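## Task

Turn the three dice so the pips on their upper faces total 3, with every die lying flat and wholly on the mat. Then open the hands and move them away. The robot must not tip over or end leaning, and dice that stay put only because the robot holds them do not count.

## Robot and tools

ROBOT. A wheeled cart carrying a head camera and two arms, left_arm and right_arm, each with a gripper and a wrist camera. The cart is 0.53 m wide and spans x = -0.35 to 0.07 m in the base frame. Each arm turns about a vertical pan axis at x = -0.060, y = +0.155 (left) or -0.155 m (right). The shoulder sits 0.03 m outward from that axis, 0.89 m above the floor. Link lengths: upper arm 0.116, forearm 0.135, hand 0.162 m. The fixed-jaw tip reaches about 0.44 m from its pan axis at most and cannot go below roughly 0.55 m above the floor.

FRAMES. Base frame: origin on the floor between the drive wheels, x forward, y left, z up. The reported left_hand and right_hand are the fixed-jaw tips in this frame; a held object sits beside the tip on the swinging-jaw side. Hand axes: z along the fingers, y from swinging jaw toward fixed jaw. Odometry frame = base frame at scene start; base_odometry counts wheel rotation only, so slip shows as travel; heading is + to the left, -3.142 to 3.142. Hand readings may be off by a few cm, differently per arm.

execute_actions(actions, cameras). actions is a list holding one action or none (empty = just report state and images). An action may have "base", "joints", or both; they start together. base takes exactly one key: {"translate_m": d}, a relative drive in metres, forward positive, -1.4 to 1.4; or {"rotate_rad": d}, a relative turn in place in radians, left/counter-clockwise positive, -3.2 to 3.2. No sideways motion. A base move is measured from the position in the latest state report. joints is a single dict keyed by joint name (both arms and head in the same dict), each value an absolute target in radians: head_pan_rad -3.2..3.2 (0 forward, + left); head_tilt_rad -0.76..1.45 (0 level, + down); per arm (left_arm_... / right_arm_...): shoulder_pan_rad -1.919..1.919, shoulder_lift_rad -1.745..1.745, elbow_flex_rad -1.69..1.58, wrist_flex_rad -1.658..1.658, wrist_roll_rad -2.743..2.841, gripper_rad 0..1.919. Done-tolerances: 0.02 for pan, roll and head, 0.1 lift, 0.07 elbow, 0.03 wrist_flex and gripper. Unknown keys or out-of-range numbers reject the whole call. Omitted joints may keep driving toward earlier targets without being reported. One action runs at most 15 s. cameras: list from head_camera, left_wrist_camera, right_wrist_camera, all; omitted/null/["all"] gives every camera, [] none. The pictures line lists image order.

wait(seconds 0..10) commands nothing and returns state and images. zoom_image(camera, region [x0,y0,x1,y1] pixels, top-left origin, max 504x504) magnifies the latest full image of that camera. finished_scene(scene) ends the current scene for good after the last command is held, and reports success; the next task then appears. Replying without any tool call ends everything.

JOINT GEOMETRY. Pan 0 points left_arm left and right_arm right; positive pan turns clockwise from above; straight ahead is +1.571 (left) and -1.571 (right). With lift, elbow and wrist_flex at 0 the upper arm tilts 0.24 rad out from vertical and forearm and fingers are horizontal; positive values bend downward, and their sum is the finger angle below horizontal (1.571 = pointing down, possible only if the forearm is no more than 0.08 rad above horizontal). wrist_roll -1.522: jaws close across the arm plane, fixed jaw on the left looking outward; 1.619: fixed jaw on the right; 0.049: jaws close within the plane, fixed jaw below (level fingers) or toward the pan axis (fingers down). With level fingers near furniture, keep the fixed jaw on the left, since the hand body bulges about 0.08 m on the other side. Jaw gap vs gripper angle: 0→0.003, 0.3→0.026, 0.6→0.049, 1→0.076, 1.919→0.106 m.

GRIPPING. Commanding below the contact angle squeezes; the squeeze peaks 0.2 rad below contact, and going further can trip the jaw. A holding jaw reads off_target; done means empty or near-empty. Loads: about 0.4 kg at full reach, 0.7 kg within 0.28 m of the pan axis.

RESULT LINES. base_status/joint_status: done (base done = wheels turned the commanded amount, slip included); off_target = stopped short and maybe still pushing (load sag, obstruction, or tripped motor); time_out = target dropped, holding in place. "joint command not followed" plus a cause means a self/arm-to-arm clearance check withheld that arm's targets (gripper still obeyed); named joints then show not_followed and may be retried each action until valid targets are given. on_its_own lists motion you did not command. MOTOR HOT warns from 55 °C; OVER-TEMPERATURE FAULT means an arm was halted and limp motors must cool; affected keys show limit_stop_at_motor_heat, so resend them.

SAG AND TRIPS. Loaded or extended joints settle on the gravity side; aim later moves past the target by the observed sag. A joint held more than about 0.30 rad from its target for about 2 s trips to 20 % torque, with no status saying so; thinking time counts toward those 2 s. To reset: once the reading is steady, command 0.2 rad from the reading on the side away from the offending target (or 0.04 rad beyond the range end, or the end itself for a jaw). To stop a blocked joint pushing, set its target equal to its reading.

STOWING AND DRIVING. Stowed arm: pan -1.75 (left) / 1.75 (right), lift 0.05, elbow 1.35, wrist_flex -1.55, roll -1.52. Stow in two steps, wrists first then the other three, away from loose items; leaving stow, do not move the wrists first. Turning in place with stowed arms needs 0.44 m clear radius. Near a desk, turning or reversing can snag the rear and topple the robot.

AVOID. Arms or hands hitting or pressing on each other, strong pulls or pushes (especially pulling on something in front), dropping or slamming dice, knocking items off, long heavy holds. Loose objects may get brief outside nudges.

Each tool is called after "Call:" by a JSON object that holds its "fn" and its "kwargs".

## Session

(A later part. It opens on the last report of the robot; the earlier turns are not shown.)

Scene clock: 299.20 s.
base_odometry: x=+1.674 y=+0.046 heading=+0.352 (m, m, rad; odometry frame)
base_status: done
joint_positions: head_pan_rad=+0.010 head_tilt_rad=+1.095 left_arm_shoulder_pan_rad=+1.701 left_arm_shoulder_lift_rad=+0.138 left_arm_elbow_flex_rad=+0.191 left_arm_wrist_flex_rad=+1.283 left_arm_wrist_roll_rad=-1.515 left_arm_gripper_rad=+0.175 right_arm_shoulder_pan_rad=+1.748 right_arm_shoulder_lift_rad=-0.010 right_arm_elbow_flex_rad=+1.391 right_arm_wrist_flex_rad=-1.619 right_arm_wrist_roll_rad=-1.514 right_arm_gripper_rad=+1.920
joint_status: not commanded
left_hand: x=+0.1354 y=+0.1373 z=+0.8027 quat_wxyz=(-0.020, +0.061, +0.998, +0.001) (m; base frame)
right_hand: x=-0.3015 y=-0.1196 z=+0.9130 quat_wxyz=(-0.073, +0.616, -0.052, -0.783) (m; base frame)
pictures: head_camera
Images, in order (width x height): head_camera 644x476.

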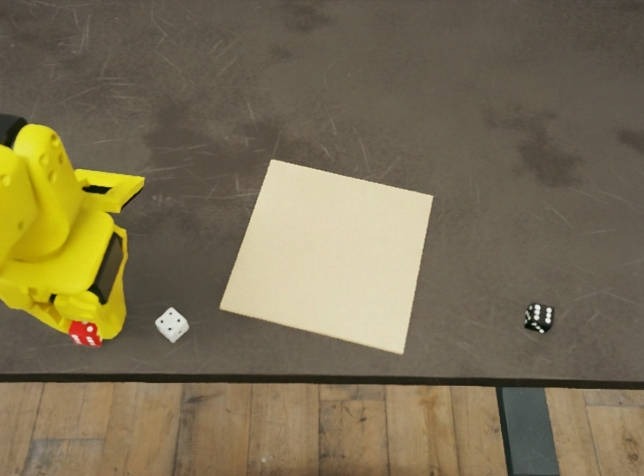

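Call:
{"fn": "zoom_image", "kwargs": {"camera": "head_camera", "region": [140, 290, 210, 360]}}

Call:
{"fn": "zoom_image", "kwargs": {"camera": "head_camera", "region": [505, 285, 575, 355]}}

Region (140, 290, 210, 360) of head_camera's 644x476 image, scaled by 7.200.

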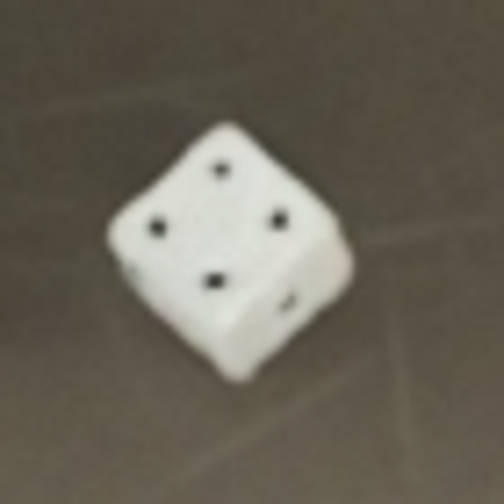

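Region (505, 285, 575, 355) of head_camera's 644x476 image, scaled by 7.200.

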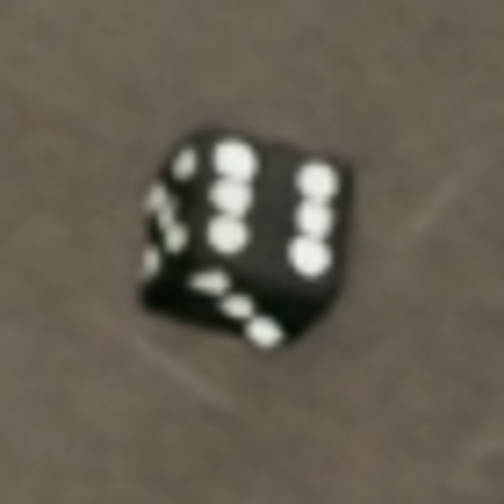

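Call:
{"fn": "execute_actions", "kwargs": {"actions": [{"base": {"translate_m": -0.05}}], "cameras": []}}

Call:
{"fn": "execute_actions", "kwargs": {"actions": [{"base": {"rotate_rad": -0.3}}], "cameras": ["head_camera"]}}

Scene clock: 348.33 s.
base_odometry: x=+1.627 y=+0.028 heading=+0.354 (m, m, rad; odometry frame)
base_status: done
joint_positions: head_pan_rad=+0.010 head_tilt_rad=+1.095 left_arm_shoulder_pan_rad=+1.701 left_arm_shoulder_lift_rad=+0.138 left_arm_elbow_flex_rad=+0.191 left_arm_wrist_flex_rad=+1.283 left_arm_wrist_roll_rad=-1.515 left_arm_gripper_rad=+0.175 right_arm_shoulder_pan_rad=+1.748 right_arm_shoulder_lift_rad=-0.010 right_arm_elbow_flex_rad=+1.391 right_arm_wrist_flex_rad=-1.619 right_arm_wrist_roll_rad=-1.514 right_arm_gripper_rad=+1.920
joint_status: not commanded
left_hand: x=+0.1354 y=+0.1373 z=+0.8027 quat_wxyz=(-0.020, +0.061, +0.998, +0.001) (m; base frame)
right_hand: x=-0.3015 y=-0.1196 z=+0.9130 quat_wxyz=(-0.073, +0.616, -0.052, -0.783) (m; base frame)
pictures: none
No camera images: the call's "cameras" was empty. Leave "cameras" out to get every camera's image.

Scene clock: 349.40 s.
base_odometry: x=+1.626 y=+0.029 heading=+0.056 (m, m, rad; odometry frame)
base_status: done
joint_positions: head_pan_rad=+0.010 head_tilt_rad=+1.095 left_arm_shoulder_pan_rad=+1.701 left_arm_shoulder_lift_rad=+0.138 left_arm_elbow_flex_rad=+0.191 left_arm_wrist_flex_rad=+1.283 left_arm_wrist_roll_rad=-1.515 left_arm_gripper_rad=+0.175 right_arm_shoulder_pan_rad=+1.748 right_arm_shoulder_lift_rad=-0.010 right_arm_elbow_flex_rad=+1.391 right_arm_wrist_flex_rad=-1.619 right_arm_wrist_roll_rad=-1.514 right_arm_gripper_rad=+1.920
joint_status: not commanded
left_hand: x=+0.1354 y=+0.1373 z=+0.8027 quat_wxyz=(-0.020, +0.061, +0.998, +0.001) (m; base frame)
right_hand: x=-0.3015 y=-0.1196 z=+0.9130 quat_wxyz=(-0.073, +0.616, -0.052, -0.783) (m; base frame)
pictures: head_camera
Images, in order (width x height): head_camera 644x476.

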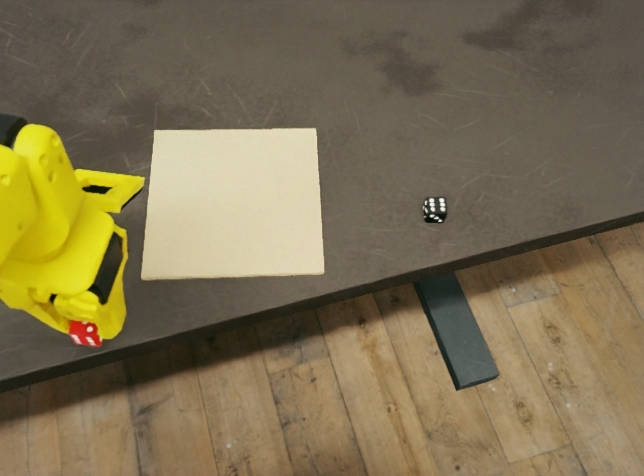

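Call:
{"fn": "execute_actions", "kwargs": {"actions": [{"joints": {"left_arm_shoulder_pan_rad": 1.854, "left_arm_shoulder_lift_rad": 0.81, "left_arm_elbow_flex_rad": 0.21, "left_arm_wrist_flex_rad": -0.75}}], "cameras": ["head_camera", "left_wrist_camera"]}}

Scene clock: 366.37 s.
base_odometry: x=+1.626 y=+0.029 heading=+0.054 (m, m, rad; odometry frame)
base_status: not commanded
joint_positions: head_pan_rad=+0.010 head_tilt_rad=+1.095 left_arm_shoulder_pan_rad=+1.906 left_arm_shoulder_lift_rad=+1.010 left_arm_elbow_flex_rad=+0.433 left_arm_wrist_flex_rad=-0.605 left_arm_wrist_roll_rad=-1.513 left_arm_gripper_rad=+0.175 right_arm_shoulder_pan_rad=+1.748 right_arm_shoulder_lift_rad=-0.010 right_arm_elbow_flex_rad=+1.391 right_arm_wrist_flex_rad=-1.619 right_arm_wrist_roll_rad=-1.514 right_arm_gripper_rad=+1.920
joint_status: left_arm_shoulder_pan_rad off_target (ended at +1.906, target +1.854); left_arm_shoulder_lift_rad off_target (ended at +1.010, target +0.810); left_arm_elbow_flex_rad off_target (ended at +0.432, target +0.210); left_arm_wrist_flex_rad off_target (ended at -0.605, target -0.750)
left_hand: x=+0.1975 y=+0.0734 z=+0.6774 quat_wxyz=(+0.353, +0.152, +0.921, -0.061) (m; base frame)
right_hand: x=-0.3015 y=-0.1196 z=+0.9130 quat_wxyz=(-0.073, +0.616, -0.052, -0.783) (m; base frame)
pictures: head_camera, left_wrist_camera
Images, in order (width x height): head_camera 644x476, left_wrist_camera 644x476.

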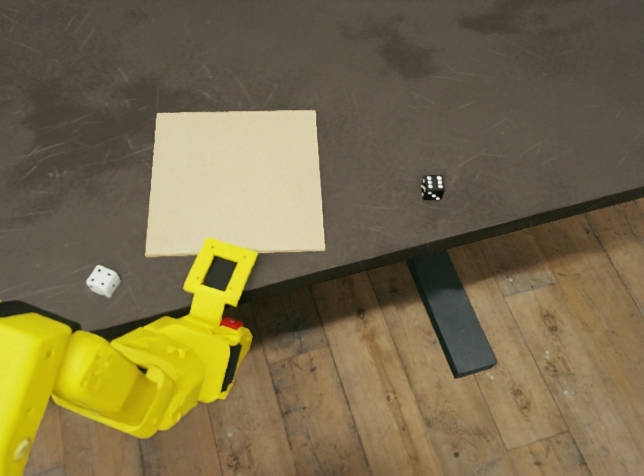

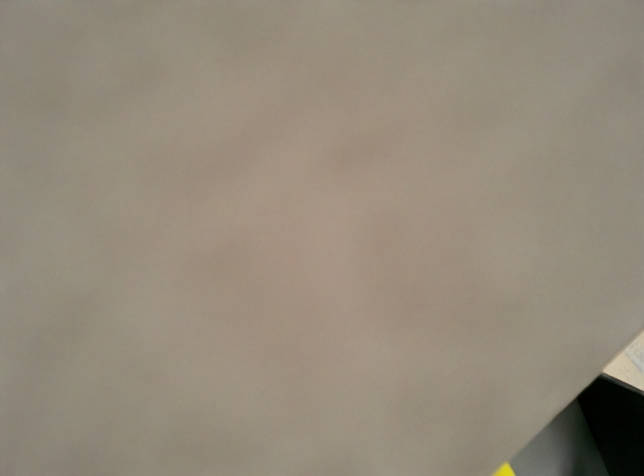

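Call:
{"fn": "execute_actions", "kwargs": {"actions": [{"joints": {"left_arm_shoulder_pan_rad": 1.85, "left_arm_shoulder_lift_rad": 0.4, "left_arm_elbow_flex_rad": 0.43, "left_arm_wrist_flex_rad": -0.5}}], "cameras": ["head_camera"]}}

Scene clock: 369.97 s.
base_odometry: x=+1.626 y=+0.029 heading=+0.054 (m, m, rad; odometry frame)
base_status: not commanded
joint_positions: head_pan_rad=+0.010 head_tilt_rad=+1.095 left_arm_shoulder_pan_rad=+1.909 left_arm_shoulder_lift_rad=+0.794 left_arm_elbow_flex_rad=+0.561 left_arm_wrist_flex_rad=-0.439 left_arm_wrist_roll_rad=-1.513 left_arm_gripper_rad=+0.175 right_arm_shoulder_pan_rad=+1.748 right_arm_shoulder_lift_rad=-0.010 right_arm_elbow_flex_rad=+1.391 right_arm_wrist_flex_rad=-1.619 right_arm_wrist_roll_rad=-1.514 right_arm_gripper_rad=+1.920
joint_status: left_arm_shoulder_pan_rad off_target (ended at +1.909, target +1.850); left_arm_shoulder_lift_rad off_target (ended at +0.794, target +0.400); left_arm_elbow_flex_rad off_target (ended at +0.561, target +0.430); left_arm_wrist_flex_rad off_target (ended at -0.440, target -0.500)
left_hand: x=+0.1896 y=+0.0753 z=+0.6948 quat_wxyz=(+0.317, +0.155, +0.934, -0.056) (m; base frame)
right_hand: x=-0.3015 y=-0.1196 z=+0.9130 quat_wxyz=(-0.073, +0.616, -0.052, -0.783) (m; base frame)
pictures: head_camera
Images, in order (width x height): head_camera 644x476.

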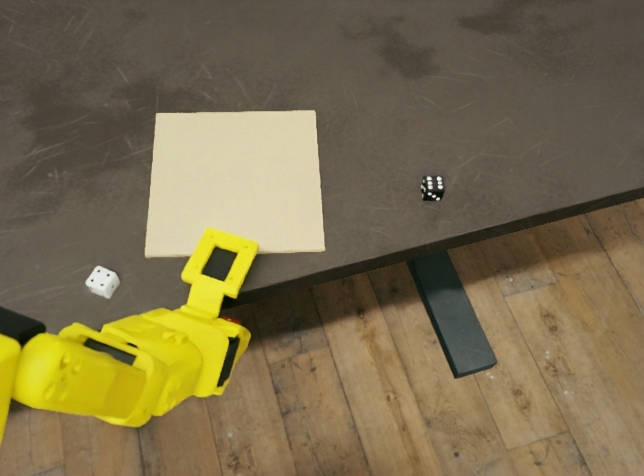

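Call:
{"fn": "execute_actions", "kwargs": {"actions": [{"base": {"translate_m": -0.12}, "joints": {"left_arm_shoulder_lift_rad": 0.79, "left_arm_elbow_flex_rad": 0.56, "left_arm_shoulder_pan_rad": 1.9}}], "cameras": ["head_camera"]}}

Scene clock: 374.13 s.
base_odometry: x=+1.506 y=+0.023 heading=+0.048 (m, m, rad; odometry frame)
base_status: done
joint_positions: head_pan_rad=+0.010 head_tilt_rad=+1.095 left_arm_shoulder_pan_rad=+1.909 left_arm_shoulder_lift_rad=+0.800 left_arm_elbow_flex_rad=+0.559 left_arm_wrist_flex_rad=-0.488 left_arm_wrist_roll_rad=-1.515 left_arm_gripper_rad=+0.175 right_arm_shoulder_pan_rad=+1.748 right_arm_shoulder_lift_rad=-0.010 right_arm_elbow_flex_rad=+1.391 right_arm_wrist_flex_rad=-1.619 right_arm_wrist_roll_rad=-1.514 right_arm_gripper_rad=+1.920
joint_status: all done
on_its_own: left_arm_wrist_flex_rad moved -0.049 to your old target -0.500
left_hand: x=+0.1947 y=+0.0736 z=+0.6985 quat_wxyz=(+0.338, +0.155, +0.927, -0.059) (m; base frame)
right_hand: x=-0.3015 y=-0.1196 z=+0.9130 quat_wxyz=(-0.073, +0.616, -0.052, -0.783) (m; base frame)
pictures: head_camera
Images, in order (width x height): head_camera 644x476.

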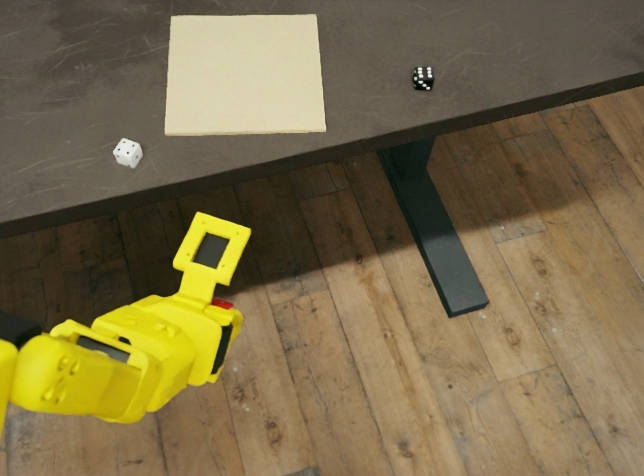

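Call:
{"fn": "execute_actions", "kwargs": {"actions": [{"joints": {"left_arm_shoulder_lift_rad": 0.3, "left_arm_elbow_flex_rad": 0.4, "left_arm_wrist_flex_rad": -0.4, "left_arm_shoulder_pan_rad": 1.85}}], "cameras": ["left_wrist_camera"]}}

Scene clock: 379.73 s.
base_odometry: x=+1.506 y=+0.023 heading=+0.048 (m, m, rad; odometry frame)
base_status: not commanded
joint_positions: head_pan_rad=+0.010 head_tilt_rad=+1.095 left_arm_shoulder_pan_rad=+1.859 left_arm_shoulder_lift_rad=+0.346 left_arm_elbow_flex_rad=+0.432 left_arm_wrist_flex_rad=-0.402 left_arm_wrist_roll_rad=-1.515 left_arm_gripper_rad=+0.175 right_arm_shoulder_pan_rad=+1.748 right_arm_shoulder_lift_rad=-0.010 right_arm_elbow_flex_rad=+1.391 right_arm_wrist_flex_rad=-1.619 right_arm_wrist_roll_rad=-1.514 right_arm_gripper_rad=+1.920
joint_status: all done
left_hand: x=+0.2720 y=+0.0648 z=+0.8403 quat_wxyz=(+0.557, +0.115, +0.819, -0.083) (m; base frame)
right_hand: x=-0.3015 y=-0.1196 z=+0.9130 quat_wxyz=(-0.073, +0.616, -0.052, -0.783) (m; base frame)
pictures: left_wrist_camera
Images, in order (width x height): left_wrist_camera 644x476.

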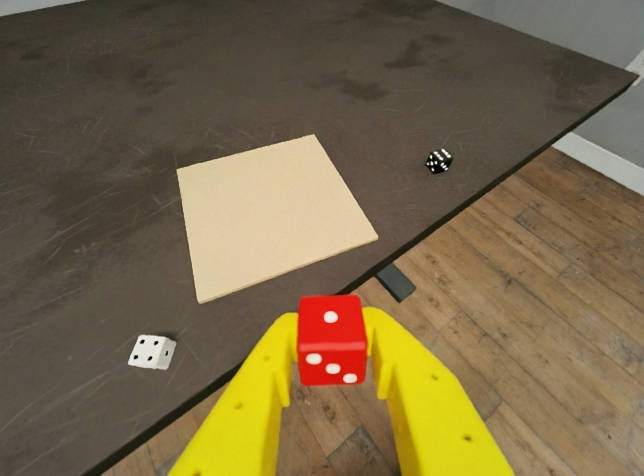

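Drive forward with the hand high.

Call:
{"fn": "execute_actions", "kwargs": {"actions": [{"base": {"translate_m": 0.12}}], "cameras": ["head_camera"]}}

Scene clock: 383.97 s.
base_odometry: x=+1.626 y=+0.028 heading=+0.048 (m, m, rad; odometry frame)
base_status: done
joint_positions: head_pan_rad=+0.010 head_tilt_rad=+1.095 left_arm_shoulder_pan_rad=+1.859 left_arm_shoulder_lift_rad=+0.346 left_arm_elbow_flex_rad=+0.432 left_arm_wrist_flex_rad=-0.402 left_arm_wrist_roll_rad=-1.515 left_arm_gripper_rad=+0.175 right_arm_shoulder_pan_rad=+1.748 right_arm_shoulder_lift_rad=-0.010 right_arm_elbow_flex_rad=+1.391 right_arm_wrist_flex_rad=-1.619 right_arm_wrist_roll_rad=-1.514 right_arm_gripper_rad=+1.920
joint_status: not commanded
left_hand: x=+0.2720 y=+0.0648 z=+0.8403 quat_wxyz=(+0.557, +0.115, +0.819, -0.083) (m; base frame)
right_hand: x=-0.3015 y=-0.1196 z=+0.9130 quat_wxyz=(-0.073, +0.616, -0.052, -0.783) (m; base frame)
pictures: head_camera
Images, in order (width x height): head_camera 644x476.

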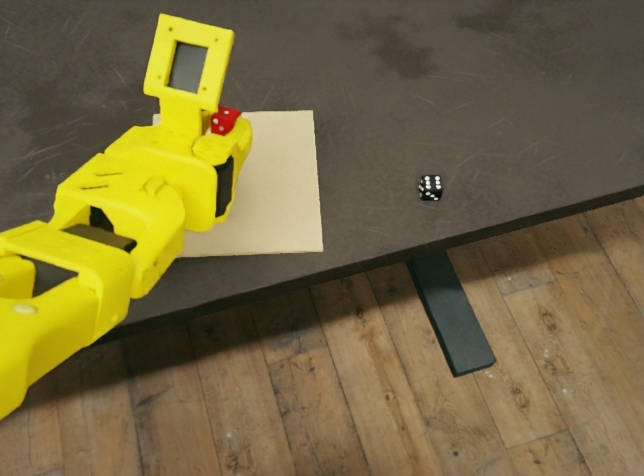

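Call:
{"fn": "execute_actions", "kwargs": {"actions": [{"joints": {"left_arm_shoulder_lift_rad": 0.6, "left_arm_elbow_flex_rad": 0.33, "left_arm_wrist_flex_rad": -0.65}}], "cameras": ["head_camera"]}}

Scene clock: 389.03 s.
base_odometry: x=+1.626 y=+0.028 heading=+0.048 (m, m, rad; odometry frame)
base_status: not commanded
joint_positions: head_pan_rad=+0.010 head_tilt_rad=+1.095 left_arm_shoulder_pan_rad=+1.859 left_arm_shoulder_lift_rad=+0.615 left_arm_elbow_flex_rad=+0.364 left_arm_wrist_flex_rad=-0.634 left_arm_wrist_roll_rad=-1.515 left_arm_gripper_rad=+0.175 right_arm_shoulder_pan_rad=+1.748 right_arm_shoulder_lift_rad=-0.010 right_arm_elbow_flex_rad=+1.391 right_arm_wrist_flex_rad=-1.619 right_arm_wrist_roll_rad=-1.514 right_arm_gripper_rad=+1.920
joint_status: all done
left_hand: x=+0.2766 y=+0.0634 z=+0.8062 quat_wxyz=(+0.569, +0.114, +0.810, -0.085) (m; base frame)
right_hand: x=-0.3015 y=-0.1196 z=+0.9130 quat_wxyz=(-0.073, +0.616, -0.052, -0.783) (m; base frame)
pictures: head_camera
Images, in order (width x height): head_camera 644x476.

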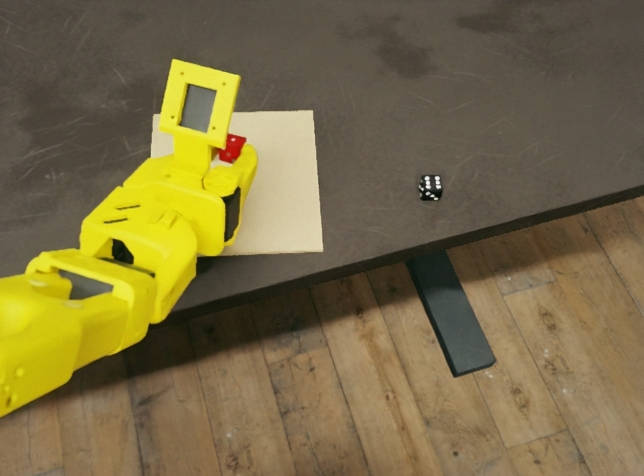

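Call:
{"fn": "execute_actions", "kwargs": {"actions": [{"joints": {"left_arm_shoulder_lift_rad": 0.95, "left_arm_elbow_flex_rad": 0.2, "left_arm_wrist_flex_rad": -0.85}}], "cameras": ["head_camera"]}}

Scene clock: 392.07 s.
base_odometry: x=+1.626 y=+0.028 heading=+0.048 (m, m, rad; odometry frame)
base_status: not commanded
joint_positions: head_pan_rad=+0.010 head_tilt_rad=+1.095 left_arm_shoulder_pan_rad=+1.859 left_arm_shoulder_lift_rad=+0.964 left_arm_elbow_flex_rad=+0.229 left_arm_wrist_flex_rad=-0.835 left_arm_wrist_roll_rad=-1.515 left_arm_gripper_rad=+0.175 right_arm_shoulder_pan_rad=+1.748 right_arm_shoulder_lift_rad=-0.010 right_arm_elbow_flex_rad=+1.391 right_arm_wrist_flex_rad=-1.619 right_arm_wrist_roll_rad=-1.514 right_arm_gripper_rad=+1.920
joint_status: all done
left_hand: x=+0.2717 y=+0.0649 z=+0.7550 quat_wxyz=(+0.563, +0.115, +0.814, -0.084) (m; base frame)
right_hand: x=-0.3015 y=-0.1196 z=+0.9130 quat_wxyz=(-0.073, +0.616, -0.052, -0.783) (m; base frame)
pictures: head_camera
Images, in order (width x height): head_camera 644x476.

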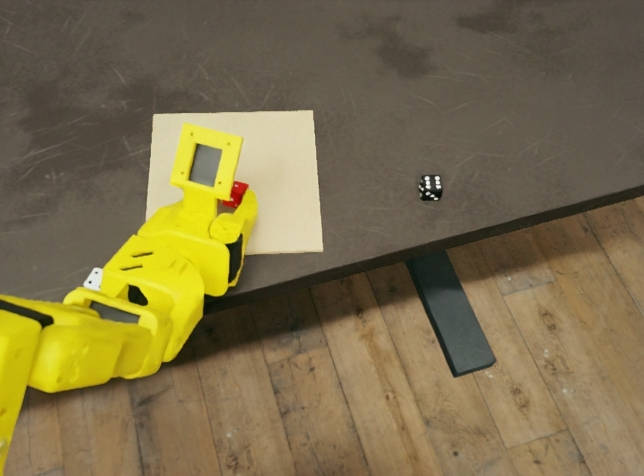

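A bit lower, then release.

Call:
{"fn": "execute_actions", "kwargs": {"actions": [{"joints": {"left_arm_shoulder_lift_rad": 1.06, "left_arm_elbow_flex_rad": 0.16, "left_arm_wrist_flex_rad": -0.92}}], "cameras": []}}

Call:
{"fn": "execute_actions", "kwargs": {"actions": [{"joints": {"left_arm_gripper_rad": 0.7}}], "cameras": []}}

Call:
{"fn": "execute_actions", "kwargs": {"actions": [{"joints": {"left_arm_shoulder_lift_rad": 0.4, "left_arm_elbow_flex_rad": 0.4, "left_arm_wrist_flex_rad": -0.4}}], "cameras": ["head_camera"]}}

Scene clock: 400.20 s.
base_odometry: x=+1.626 y=+0.028 heading=+0.048 (m, m, rad; odometry frame)
base_status: not commanded
joint_positions: head_pan_rad=+0.010 head_tilt_rad=+1.095 left_arm_shoulder_pan_rad=+1.859 left_arm_shoulder_lift_rad=+1.064 left_arm_elbow_flex_rad=+0.180 left_arm_wrist_flex_rad=-0.912 left_arm_wrist_roll_rad=-1.515 left_arm_gripper_rad=+0.175 right_arm_shoulder_pan_rad=+1.748 right_arm_shoulder_lift_rad=-0.010 right_arm_elbow_flex_rad=+1.391 right_arm_wrist_flex_rad=-1.619 right_arm_wrist_roll_rad=-1.514 right_arm_gripper_rad=+1.920
joint_status: all done
left_hand: x=+0.2704 y=+0.0653 z=+0.7454 quat_wxyz=(+0.574, +0.114, +0.806, -0.085) (m; base frame)
right_hand: x=-0.3015 y=-0.1196 z=+0.9130 quat_wxyz=(-0.073, +0.616, -0.052, -0.783) (m; base frame)
pictures: none
No camera images: the call's "cameras" was empty. Leave "cameras" out to get every camera's image.

Scene clock: 401.07 s.
base_odometry: x=+1.626 y=+0.028 heading=+0.048 (m, m, rad; odometry frame)
base_status: not commanded
joint_positions: head_pan_rad=+0.010 head_tilt_rad=+1.095 left_arm_shoulder_pan_rad=+1.859 left_arm_shoulder_lift_rad=+1.075 left_arm_elbow_flex_rad=+0.180 left_arm_wrist_flex_rad=-0.912 left_arm_wrist_roll_rad=-1.515 left_arm_gripper_rad=+0.690 right_arm_shoulder_pan_rad=+1.748 right_arm_shoulder_lift_rad=-0.010 right_arm_elbow_flex_rad=+1.391 right_arm_wrist_flex_rad=-1.619 right_arm_wrist_roll_rad=-1.514 right_arm_gripper_rad=+1.920
joint_status: all done
left_hand: x=+0.2688 y=+0.0657 z=+0.7420 quat_wxyz=(+0.570, +0.114, +0.809, -0.085) (m; base frame)
right_hand: x=-0.3015 y=-0.1196 z=+0.9130 quat_wxyz=(-0.073, +0.616, -0.052, -0.783) (m; base frame)
pictures: none
No camera images: the call's "cameras" was empty. Leave "cameras" out to get every camera's image.

Scene clock: 402.30 s.
base_odometry: x=+1.626 y=+0.028 heading=+0.048 (m, m, rad; odometry frame)
base_status: not commanded
joint_positions: head_pan_rad=+0.010 head_tilt_rad=+1.095 left_arm_shoulder_pan_rad=+1.859 left_arm_shoulder_lift_rad=+0.447 left_arm_elbow_flex_rad=+0.401 left_arm_wrist_flex_rad=-0.402 left_arm_wrist_roll_rad=-1.515 left_arm_gripper_rad=+0.692 right_arm_shoulder_pan_rad=+1.748 right_arm_shoulder_lift_rad=-0.010 right_arm_elbow_flex_rad=+1.391 right_arm_wrist_flex_rad=-1.619 right_arm_wrist_roll_rad=-1.514 right_arm_gripper_rad=+1.920
joint_status: all done
left_hand: x=+0.2703 y=+0.0653 z=+0.8161 quat_wxyz=(+0.527, +0.118, +0.838, -0.078) (m; base frame)
right_hand: x=-0.3015 y=-0.1196 z=+0.9130 quat_wxyz=(-0.073, +0.616, -0.052, -0.783) (m; base frame)
pictures: head_camera
Images, in order (width x height): head_camera 644x476.

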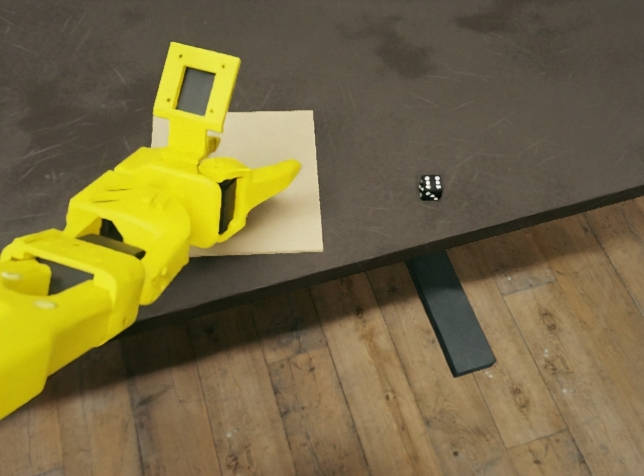

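Call:
{"fn": "execute_actions", "kwargs": {"actions": [{"joints": {"left_arm_shoulder_pan_rad": 1.5, "left_arm_shoulder_lift_rad": 0.25, "left_arm_elbow_flex_rad": 0.1, "left_arm_wrist_flex_rad": 1.2, "left_arm_wrist_roll_rad": 0.05}}], "cameras": ["head_camera", "left_wrist_camera"]}}

Scene clock: 406.90 s.
base_odometry: x=+1.626 y=+0.028 heading=+0.048 (m, m, rad; odometry frame)
base_status: not commanded
joint_positions: head_pan_rad=+0.010 head_tilt_rad=+1.095 left_arm_shoulder_pan_rad=+1.509 left_arm_shoulder_lift_rad=+0.291 left_arm_elbow_flex_rad=+0.134 left_arm_wrist_flex_rad=+1.193 left_arm_wrist_roll_rad=+0.041 left_arm_gripper_rad=+0.692 right_arm_shoulder_pan_rad=+1.748 right_arm_shoulder_lift_rad=-0.010 right_arm_elbow_flex_rad=+1.391 right_arm_wrist_flex_rad=-1.619 right_arm_wrist_roll_rad=-1.514 right_arm_gripper_rad=+1.920
joint_status: all done
left_hand: x=+0.1387 y=+0.1670 z=+0.7829 quat_wxyz=(-0.017, -0.726, +0.687, +0.016) (m; base frame)
right_hand: x=-0.3015 y=-0.1196 z=+0.9130 quat_wxyz=(-0.073, +0.616, -0.052, -0.783) (m; base frame)
pictures: head_camera, left_wrist_camera
Images, in order (width x height): head_camera 644x476, left_wrist_camera 644x476.

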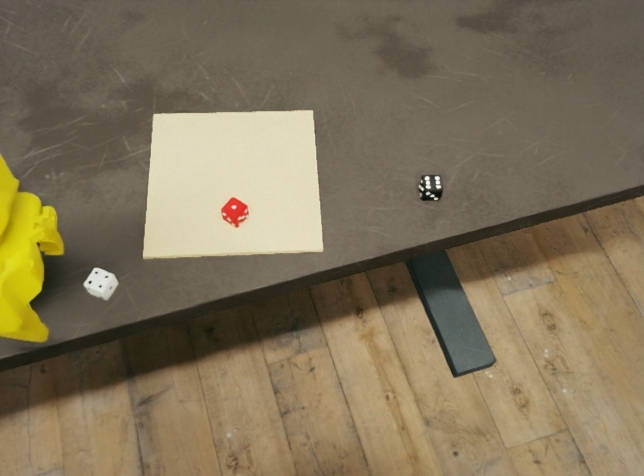

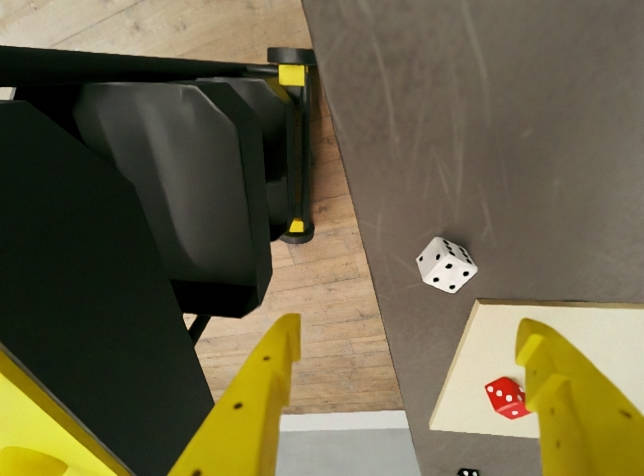

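Red shows 1 on the mat. Zoom on the white die.

Call:
{"fn": "zoom_image", "kwargs": {"camera": "left_wrist_camera", "region": [395, 215, 495, 315]}}

Region (395, 215, 495, 315) of left_wrist_camera's 644x476 image, scaled by 5.040.

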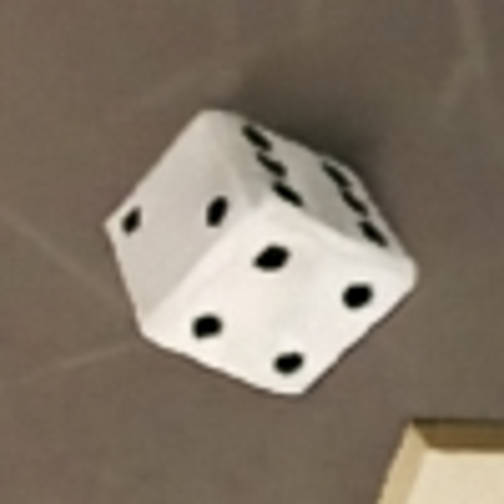

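Call:
{"fn": "execute_actions", "kwargs": {"actions": [{"joints": {"left_arm_wrist_roll_rad": 2.65, "left_arm_shoulder_lift_rad": 0.3, "left_arm_elbow_flex_rad": 0.1, "left_arm_wrist_flex_rad": 1.17}}], "cameras": ["left_wrist_camera"]}}

Scene clock: 416.20 s.
base_odometry: x=+1.626 y=+0.028 heading=+0.048 (m, m, rad; odometry frame)
base_status: not commanded
joint_positions: head_pan_rad=+0.010 head_tilt_rad=+1.095 left_arm_shoulder_pan_rad=+1.509 left_arm_shoulder_lift_rad=+0.309 left_arm_elbow_flex_rad=+0.133 left_arm_wrist_flex_rad=+1.176 left_arm_wrist_roll_rad=+2.643 left_arm_gripper_rad=+0.692 right_arm_shoulder_pan_rad=+1.748 right_arm_shoulder_lift_rad=-0.010 right_arm_elbow_flex_rad=+1.391 right_arm_wrist_flex_rad=-1.619 right_arm_wrist_roll_rad=-1.514 right_arm_gripper_rad=+1.920
joint_status: all done
left_hand: x=+0.1546 y=+0.1642 z=+0.7790 quat_wxyz=(+0.011, -0.856, -0.516, +0.021) (m; base frame)
right_hand: x=-0.3015 y=-0.1196 z=+0.9130 quat_wxyz=(-0.073, +0.616, -0.052, -0.783) (m; base frame)
pictures: left_wrist_camera
Images, in order (width x height): left_wrist_camera 644x476.

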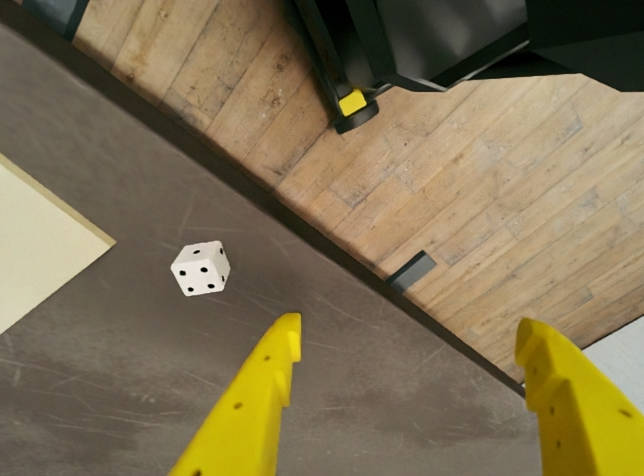

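Call:
{"fn": "execute_actions", "kwargs": {"actions": [{"joints": {"left_arm_shoulder_pan_rad": 1.635, "left_arm_wrist_roll_rad": 2.77, "left_arm_shoulder_lift_rad": 0.77, "left_arm_elbow_flex_rad": -0.72, "left_arm_wrist_flex_rad": 1.48}}], "cameras": ["left_wrist_camera"]}}

Scene clock: 422.97 s.
base_odometry: x=+1.626 y=+0.028 heading=+0.048 (m, m, rad; odometry frame)
base_status: not commanded
joint_positions: head_pan_rad=+0.010 head_tilt_rad=+1.095 left_arm_shoulder_pan_rad=+1.625 left_arm_shoulder_lift_rad=+0.786 left_arm_elbow_flex_rad=-0.685 left_arm_wrist_flex_rad=+1.472 left_arm_wrist_roll_rad=+2.762 left_arm_gripper_rad=+0.692 right_arm_shoulder_pan_rad=+1.748 right_arm_shoulder_lift_rad=-0.010 right_arm_elbow_flex_rad=+1.391 right_arm_wrist_flex_rad=-1.619 right_arm_wrist_roll_rad=-1.514 right_arm_gripper_rad=+1.920
joint_status: all done
left_hand: x=+0.2109 y=+0.1369 z=+0.7847 quat_wxyz=(+0.001, -0.856, -0.518, +0.001) (m; base frame)
right_hand: x=-0.3015 y=-0.1196 z=+0.9130 quat_wxyz=(-0.073, +0.616, -0.052, -0.783) (m; base frame)
pictures: left_wrist_camera
Images, in order (width x height): left_wrist_camera 644x476.

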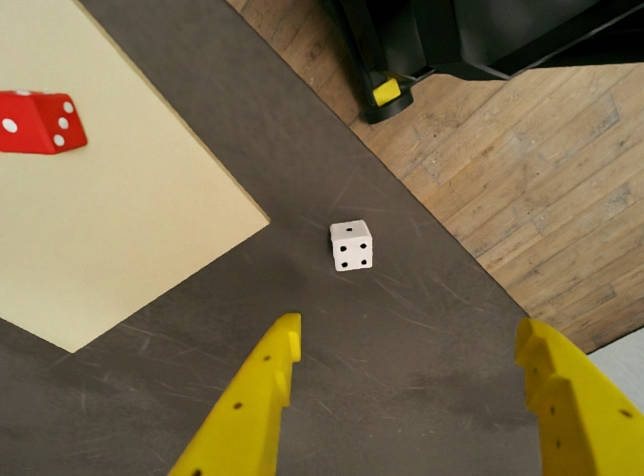

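Call:
{"fn": "execute_actions", "kwargs": {"actions": [{"joints": {"left_arm_shoulder_lift_rad": 0.96, "left_arm_elbow_flex_rad": -0.6, "left_arm_wrist_flex_rad": 1.2}}], "cameras": ["left_wrist_camera"]}}

Scene clock: 426.90 s.
base_odometry: x=+1.626 y=+0.028 heading=+0.048 (m, m, rad; odometry frame)
base_status: not commanded
joint_positions: head_pan_rad=+0.010 head_tilt_rad=+1.095 left_arm_shoulder_pan_rad=+1.625 left_arm_shoulder_lift_rad=+0.967 left_arm_elbow_flex_rad=-0.598 left_arm_wrist_flex_rad=+1.213 left_arm_wrist_roll_rad=+2.762 left_arm_gripper_rad=+0.692 right_arm_shoulder_pan_rad=+1.748 right_arm_shoulder_lift_rad=-0.010 right_arm_elbow_flex_rad=+1.391 right_arm_wrist_flex_rad=-1.619 right_arm_wrist_roll_rad=-1.514 right_arm_gripper_rad=+1.920
joint_status: all done
left_hand: x=+0.2114 y=+0.1369 z=+0.7303 quat_wxyz=(+0.003, -0.856, -0.518, +0.005) (m; base frame)
right_hand: x=-0.3015 y=-0.1196 z=+0.9130 quat_wxyz=(-0.073, +0.616, -0.052, -0.783) (m; base frame)
pictures: left_wrist_camera
Images, in order (width x height): left_wrist_camera 644x476.

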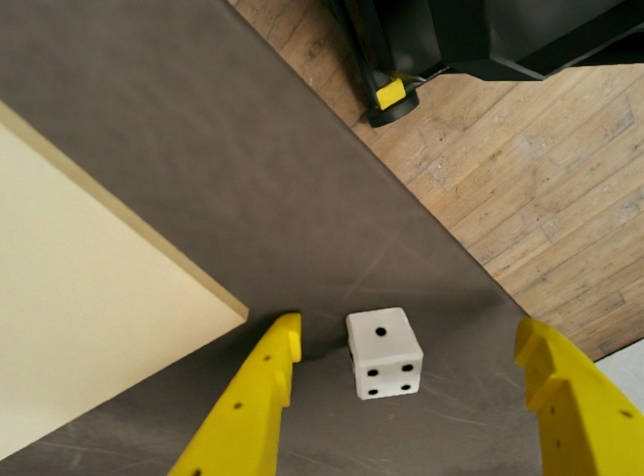

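Call:
{"fn": "execute_actions", "kwargs": {"actions": [{"joints": {"left_arm_gripper_rad": 0.03}}], "cameras": []}}

Call:
{"fn": "execute_actions", "kwargs": {"actions": [{"joints": {"left_arm_shoulder_lift_rad": 0.5, "left_arm_elbow_flex_rad": -0.3, "left_arm_wrist_flex_rad": 1.3}}], "cameras": []}}

Call:
{"fn": "execute_actions", "kwargs": {"actions": [{"joints": {"left_arm_shoulder_pan_rad": 1.75, "left_arm_wrist_roll_rad": -1.522, "left_arm_shoulder_lift_rad": 0.4, "left_arm_elbow_flex_rad": 0.4, "left_arm_wrist_flex_rad": -0.4}}], "cameras": ["head_camera", "left_wrist_camera"]}}

Scene clock: 431.10 s.
base_odometry: x=+1.626 y=+0.028 heading=+0.048 (m, m, rad; odometry frame)
base_status: not commanded
joint_positions: head_pan_rad=+0.010 head_tilt_rad=+1.095 left_arm_shoulder_pan_rad=+1.625 left_arm_shoulder_lift_rad=+0.967 left_arm_elbow_flex_rad=-0.598 left_arm_wrist_flex_rad=+1.213 left_arm_wrist_roll_rad=+2.762 left_arm_gripper_rad=+0.040 right_arm_shoulder_pan_rad=+1.748 right_arm_shoulder_lift_rad=-0.010 right_arm_elbow_flex_rad=+1.391 right_arm_wrist_flex_rad=-1.619 right_arm_wrist_roll_rad=-1.514 right_arm_gripper_rad=+1.920
joint_status: all done
left_hand: x=+0.2114 y=+0.1369 z=+0.7303 quat_wxyz=(+0.003, -0.856, -0.518, +0.005) (m; base frame)
right_hand: x=-0.3015 y=-0.1196 z=+0.9130 quat_wxyz=(-0.073, +0.616, -0.052, -0.783) (m; base frame)
pictures: none
No camera images: the call's "cameras" was empty. Leave "cameras" out to get every camera's image.

Scene clock: 432.20 s.
base_odometry: x=+1.626 y=+0.028 heading=+0.048 (m, m, rad; odometry frame)
base_status: not commanded
joint_positions: head_pan_rad=+0.010 head_tilt_rad=+1.095 left_arm_shoulder_pan_rad=+1.625 left_arm_shoulder_lift_rad=+0.547 left_arm_elbow_flex_rad=-0.299 left_arm_wrist_flex_rad=+1.293 left_arm_wrist_roll_rad=+2.762 left_arm_gripper_rad=+0.038 right_arm_shoulder_pan_rad=+1.748 right_arm_shoulder_lift_rad=-0.010 right_arm_elbow_flex_rad=+1.391 right_arm_wrist_flex_rad=-1.619 right_arm_wrist_roll_rad=-1.514 right_arm_gripper_rad=+1.920
joint_status: all done
left_hand: x=+0.1964 y=+0.1377 z=+0.7872 quat_wxyz=(-0.008, -0.856, -0.518, -0.012) (m; base frame)
right_hand: x=-0.3015 y=-0.1196 z=+0.9130 quat_wxyz=(-0.073, +0.616, -0.052, -0.783) (m; base frame)
pictures: none
No camera images: the call's "cameras" was empty. Leave "cameras" out to get every camera's image.

Scene clock: 436.27 s.
base_odometry: x=+1.626 y=+0.028 heading=+0.048 (m, m, rad; odometry frame)
base_status: not commanded
joint_positions: head_pan_rad=+0.010 head_tilt_rad=+1.095 left_arm_shoulder_pan_rad=+1.740 left_arm_shoulder_lift_rad=+0.444 left_arm_elbow_flex_rad=+0.401 left_arm_wrist_flex_rad=-0.386 left_arm_wrist_roll_rad=-1.515 left_arm_gripper_rad=+0.038 right_arm_shoulder_pan_rad=+1.748 right_arm_shoulder_lift_rad=-0.010 right_arm_elbow_flex_rad=+1.391 right_arm_wrist_flex_rad=-1.619 right_arm_wrist_roll_rad=-1.514 right_arm_gripper_rad=+1.920
joint_status: all done
left_hand: x=+0.2776 y=+0.1050 z=+0.8146 quat_wxyz=(+0.525, +0.069, +0.847, -0.047) (m; base frame)
right_hand: x=-0.3015 y=-0.1196 z=+0.9130 quat_wxyz=(-0.073, +0.616, -0.052, -0.783) (m; base frame)
pictures: head_camera, left_wrist_camera
Images, in order (width x height): head_camera 644x476, left_wrist_camera 644x476.

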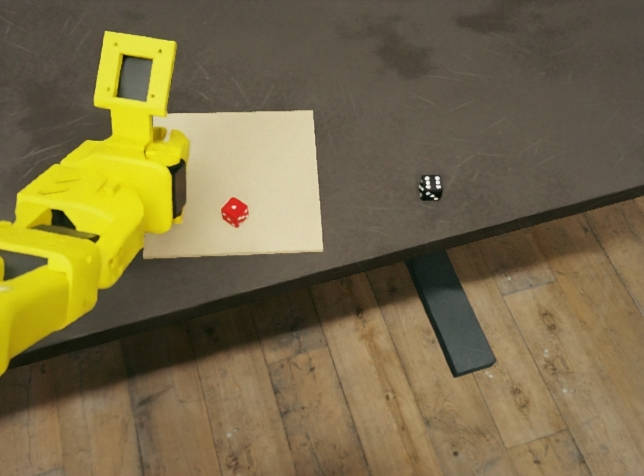

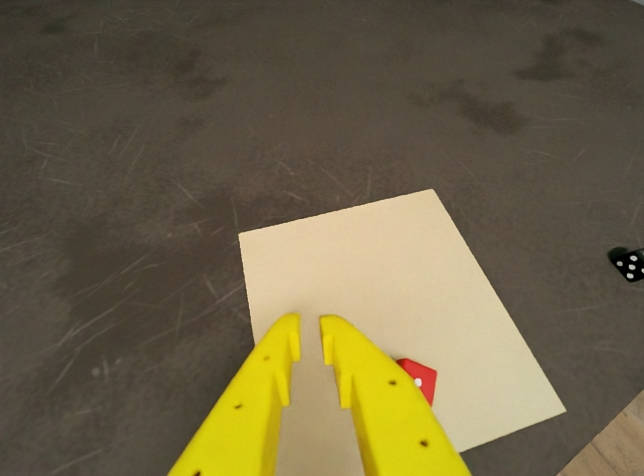

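Call:
{"fn": "execute_actions", "kwargs": {"actions": [{"joints": {"left_arm_gripper_rad": 0.7, "left_arm_shoulder_pan_rad": 1.635, "left_arm_wrist_roll_rad": 2.77, "left_arm_shoulder_lift_rad": 0.77, "left_arm_elbow_flex_rad": -0.72, "left_arm_wrist_flex_rad": 1.48}}], "cameras": ["left_wrist_camera"]}}

Scene clock: 443.17 s.
base_odometry: x=+1.626 y=+0.028 heading=+0.048 (m, m, rad; odometry frame)
base_status: not commanded
joint_positions: head_pan_rad=+0.010 head_tilt_rad=+1.095 left_arm_shoulder_pan_rad=+1.645 left_arm_shoulder_lift_rad=+0.790 left_arm_elbow_flex_rad=-0.685 left_arm_wrist_flex_rad=+1.472 left_arm_wrist_roll_rad=+2.762 left_arm_gripper_rad=+0.692 right_arm_shoulder_pan_rad=+1.748 right_arm_shoulder_lift_rad=-0.010 right_arm_elbow_flex_rad=+1.391 right_arm_wrist_flex_rad=-1.619 right_arm_wrist_roll_rad=-1.514 right_arm_gripper_rad=+1.920
joint_status: all done
left_hand: x=+0.2101 y=+0.1316 z=+0.7839 quat_wxyz=(+0.002, -0.861, -0.509, +0.002) (m; base frame)
right_hand: x=-0.3015 y=-0.1196 z=+0.9130 quat_wxyz=(-0.073, +0.616, -0.052, -0.783) (m; base frame)
pictures: left_wrist_camera
Images, in order (width x height): left_wrist_camera 644x476.

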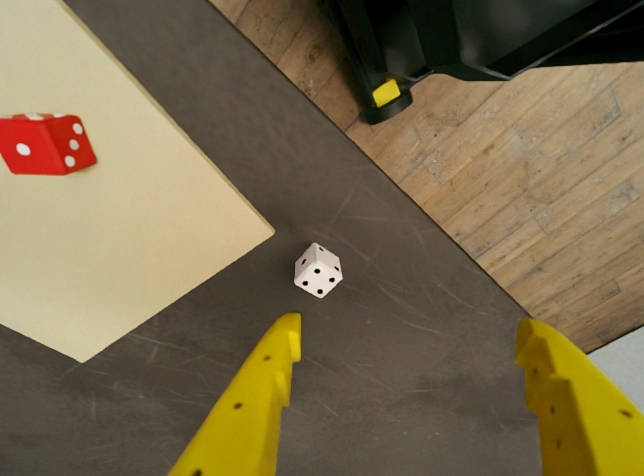

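Call:
{"fn": "zoom_image", "kwargs": {"camera": "left_wrist_camera", "region": [270, 220, 370, 320]}}

Region (270, 220, 370, 320) of left_wrist_camera's 644x476 image, scaled by 5.040.

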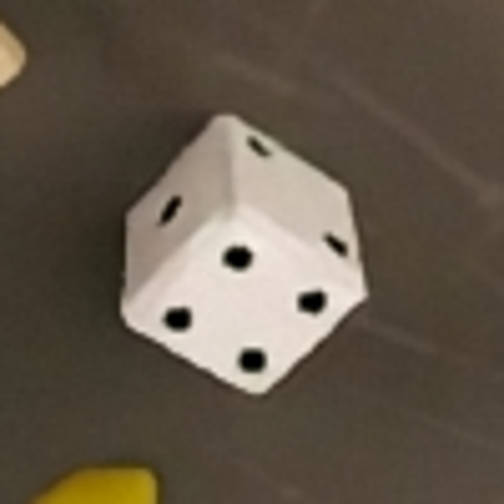

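Call:
{"fn": "execute_actions", "kwargs": {"actions": [{"joints": {"left_arm_wrist_roll_rad": 2.84, "left_arm_shoulder_lift_rad": 0.9, "left_arm_elbow_flex_rad": -0.62, "left_arm_wrist_flex_rad": 1.15}}], "cameras": ["left_wrist_camera"]}}

Scene clock: 451.80 s.
base_odometry: x=+1.626 y=+0.028 heading=+0.048 (m, m, rad; odometry frame)
base_status: not commanded
joint_positions: head_pan_rad=+0.010 head_tilt_rad=+1.095 left_arm_shoulder_pan_rad=+1.645 left_arm_shoulder_lift_rad=+0.918 left_arm_elbow_flex_rad=-0.618 left_arm_wrist_flex_rad=+1.158 left_arm_wrist_roll_rad=+2.817 left_arm_gripper_rad=+0.692 right_arm_shoulder_pan_rad=+1.748 right_arm_shoulder_lift_rad=-0.010 right_arm_elbow_flex_rad=+1.391 right_arm_wrist_flex_rad=-1.619 right_arm_wrist_roll_rad=-1.514 right_arm_gripper_rad=+1.920
joint_status: left_arm_wrist_roll_rad off_target (ended at +2.818, target +2.840); the others done
joint sent to its limit — the command would take left_arm_wrist_roll_rad past its upper limit, so that joint was sent only as far as its limit.
left_hand: x=+0.2316 y=+0.1304 z=+0.7464 quat_wxyz=(-0.033, -0.845, -0.532, -0.045) (m; base frame)
right_hand: x=-0.3015 y=-0.1196 z=+0.9130 quat_wxyz=(-0.073, +0.616, -0.052, -0.783) (m; base frame)
pictures: left_wrist_camera
Images, in order (width x height): left_wrist_camera 644x476.

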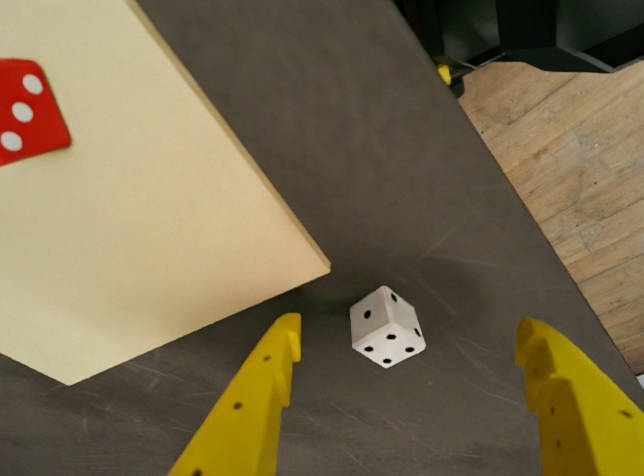

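Lower a bit more and close.

Call:
{"fn": "execute_actions", "kwargs": {"actions": [{"joints": {"left_arm_shoulder_lift_rad": 1.0, "left_arm_wrist_flex_rad": 1.08}}], "cameras": []}}

Call:
{"fn": "execute_actions", "kwargs": {"actions": [{"joints": {"left_arm_gripper_rad": 0.03}}], "cameras": ["left_wrist_camera"]}}

Scene clock: 455.70 s.
base_odometry: x=+1.626 y=+0.028 heading=+0.048 (m, m, rad; odometry frame)
base_status: not commanded
joint_positions: head_pan_rad=+0.010 head_tilt_rad=+1.095 left_arm_shoulder_pan_rad=+1.644 left_arm_shoulder_lift_rad=+0.986 left_arm_elbow_flex_rad=-0.618 left_arm_wrist_flex_rad=+1.095 left_arm_wrist_roll_rad=+2.817 left_arm_gripper_rad=+0.692 right_arm_shoulder_pan_rad=+1.748 right_arm_shoulder_lift_rad=-0.010 right_arm_elbow_flex_rad=+1.391 right_arm_wrist_flex_rad=-1.619 right_arm_wrist_roll_rad=-1.514 right_arm_gripper_rad=+1.920
joint_status: all done
left_hand: x=+0.2311 y=+0.1309 z=+0.7303 quat_wxyz=(-0.032, -0.845, -0.533, -0.043) (m; base frame)
right_hand: x=-0.3015 y=-0.1196 z=+0.9130 quat_wxyz=(-0.073, +0.616, -0.052, -0.783) (m; base frame)
pictures: none
No camera images: the call's "cameras" was empty. Leave "cameras" out to get every camera's image.

Scene clock: 456.63 s.
base_odometry: x=+1.626 y=+0.028 heading=+0.048 (m, m, rad; odometry frame)
base_status: not commanded
joint_positions: head_pan_rad=+0.010 head_tilt_rad=+1.095 left_arm_shoulder_pan_rad=+1.636 left_arm_shoulder_lift_rad=+0.986 left_arm_elbow_flex_rad=-0.618 left_arm_wrist_flex_rad=+1.093 left_arm_wrist_roll_rad=+2.817 left_arm_gripper_rad=+0.039 right_arm_shoulder_pan_rad=+1.748 right_arm_shoulder_lift_rad=-0.010 right_arm_elbow_flex_rad=+1.391 right_arm_wrist_flex_rad=-1.619 right_arm_wrist_roll_rad=-1.514 right_arm_gripper_rad=+1.920
joint_status: all done
left_hand: x=+0.2315 y=+0.1331 z=+0.7303 quat_wxyz=(-0.032, -0.843, -0.536, -0.044) (m; base frame)
right_hand: x=-0.3015 y=-0.1196 z=+0.9130 quat_wxyz=(-0.073, +0.616, -0.052, -0.783) (m; base frame)
pictures: left_wrist_camera
Images, in order (width x height): left_wrist_camera 644x476.

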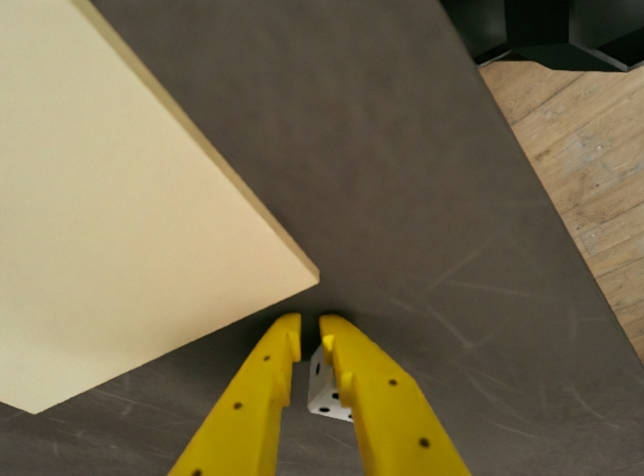

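Call:
{"fn": "execute_actions", "kwargs": {"actions": [{"joints": {"left_arm_gripper_rad": 0.7, "left_arm_shoulder_lift_rad": 0.85}}], "cameras": []}}

Call:
{"fn": "execute_actions", "kwargs": {"actions": [{"joints": {"left_arm_shoulder_pan_rad": 1.56}}], "cameras": []}}

Call:
{"fn": "execute_actions", "kwargs": {"actions": [{"joints": {"left_arm_shoulder_lift_rad": 1.0}}], "cameras": ["left_wrist_camera"]}}

Scene clock: 463.40 s.
base_odometry: x=+1.626 y=+0.028 heading=+0.048 (m, m, rad; odometry frame)
base_status: not commanded
joint_positions: head_pan_rad=+0.010 head_tilt_rad=+1.095 left_arm_shoulder_pan_rad=+1.636 left_arm_shoulder_lift_rad=+0.905 left_arm_elbow_flex_rad=-0.618 left_arm_wrist_flex_rad=+1.087 left_arm_wrist_roll_rad=+2.817 left_arm_gripper_rad=+0.690 right_arm_shoulder_pan_rad=+1.748 right_arm_shoulder_lift_rad=-0.010 right_arm_elbow_flex_rad=+1.391 right_arm_wrist_flex_rad=-1.619 right_arm_wrist_roll_rad=-1.514 right_arm_gripper_rad=+1.920
joint_status: all done
left_hand: x=+0.2449 y=+0.1322 z=+0.7524 quat_wxyz=(-0.058, -0.840, -0.534, -0.079) (m; base frame)
right_hand: x=-0.3015 y=-0.1196 z=+0.9130 quat_wxyz=(-0.073, +0.616, -0.052, -0.783) (m; base frame)
pictures: none
No camera images: the call's "cameras" was empty. Leave "cameras" out to get every camera's image.

Scene clock: 464.07 s.
base_odometry: x=+1.626 y=+0.028 heading=+0.048 (m, m, rad; odometry frame)
base_status: not commanded
joint_positions: head_pan_rad=+0.010 head_tilt_rad=+1.095 left_arm_shoulder_pan_rad=+1.570 left_arm_shoulder_lift_rad=+0.905 left_arm_elbow_flex_rad=-0.618 left_arm_wrist_flex_rad=+1.087 left_arm_wrist_roll_rad=+2.817 left_arm_gripper_rad=+0.692 right_arm_shoulder_pan_rad=+1.748 right_arm_shoulder_lift_rad=-0.010 right_arm_elbow_flex_rad=+1.391 right_arm_wrist_flex_rad=-1.619 right_arm_wrist_roll_rad=-1.514 right_arm_gripper_rad=+1.920
joint_status: all done
left_hand: x=+0.2457 y=+0.1523 z=+0.7524 quat_wxyz=(-0.055, -0.822, -0.561, -0.081) (m; base frame)
right_hand: x=-0.3015 y=-0.1196 z=+0.9130 quat_wxyz=(-0.073, +0.616, -0.052, -0.783) (m; base frame)
pictures: none
No camera images: the call's "cameras" was empty. Leave "cameras" out to get every camera's image.

Scene clock: 464.73 s.
base_odometry: x=+1.626 y=+0.028 heading=+0.048 (m, m, rad; odometry frame)
base_status: not commanded
joint_positions: head_pan_rad=+0.010 head_tilt_rad=+1.095 left_arm_shoulder_pan_rad=+1.569 left_arm_shoulder_lift_rad=+0.986 left_arm_elbow_flex_rad=-0.618 left_arm_wrist_flex_rad=+1.084 left_arm_wrist_roll_rad=+2.817 left_arm_gripper_rad=+0.692 right_arm_shoulder_pan_rad=+1.748 right_arm_shoulder_lift_rad=-0.010 right_arm_elbow_flex_rad=+1.391 right_arm_wrist_flex_rad=-1.619 right_arm_wrist_roll_rad=-1.514 right_arm_gripper_rad=+1.920
joint_status: all done
left_hand: x=+0.2338 y=+0.1528 z=+0.7306 quat_wxyz=(-0.033, -0.824, -0.564, -0.049) (m; base frame)
right_hand: x=-0.3015 y=-0.1196 z=+0.9130 quat_wxyz=(-0.073, +0.616, -0.052, -0.783) (m; base frame)
pictures: left_wrist_camera
Images, in order (width x height): left_wrist_camera 644x476.

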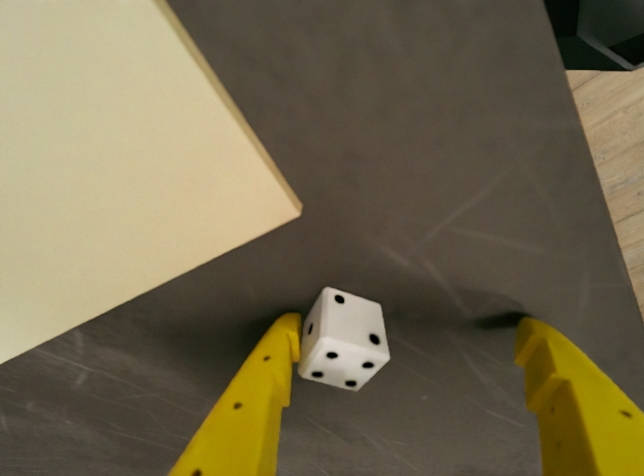

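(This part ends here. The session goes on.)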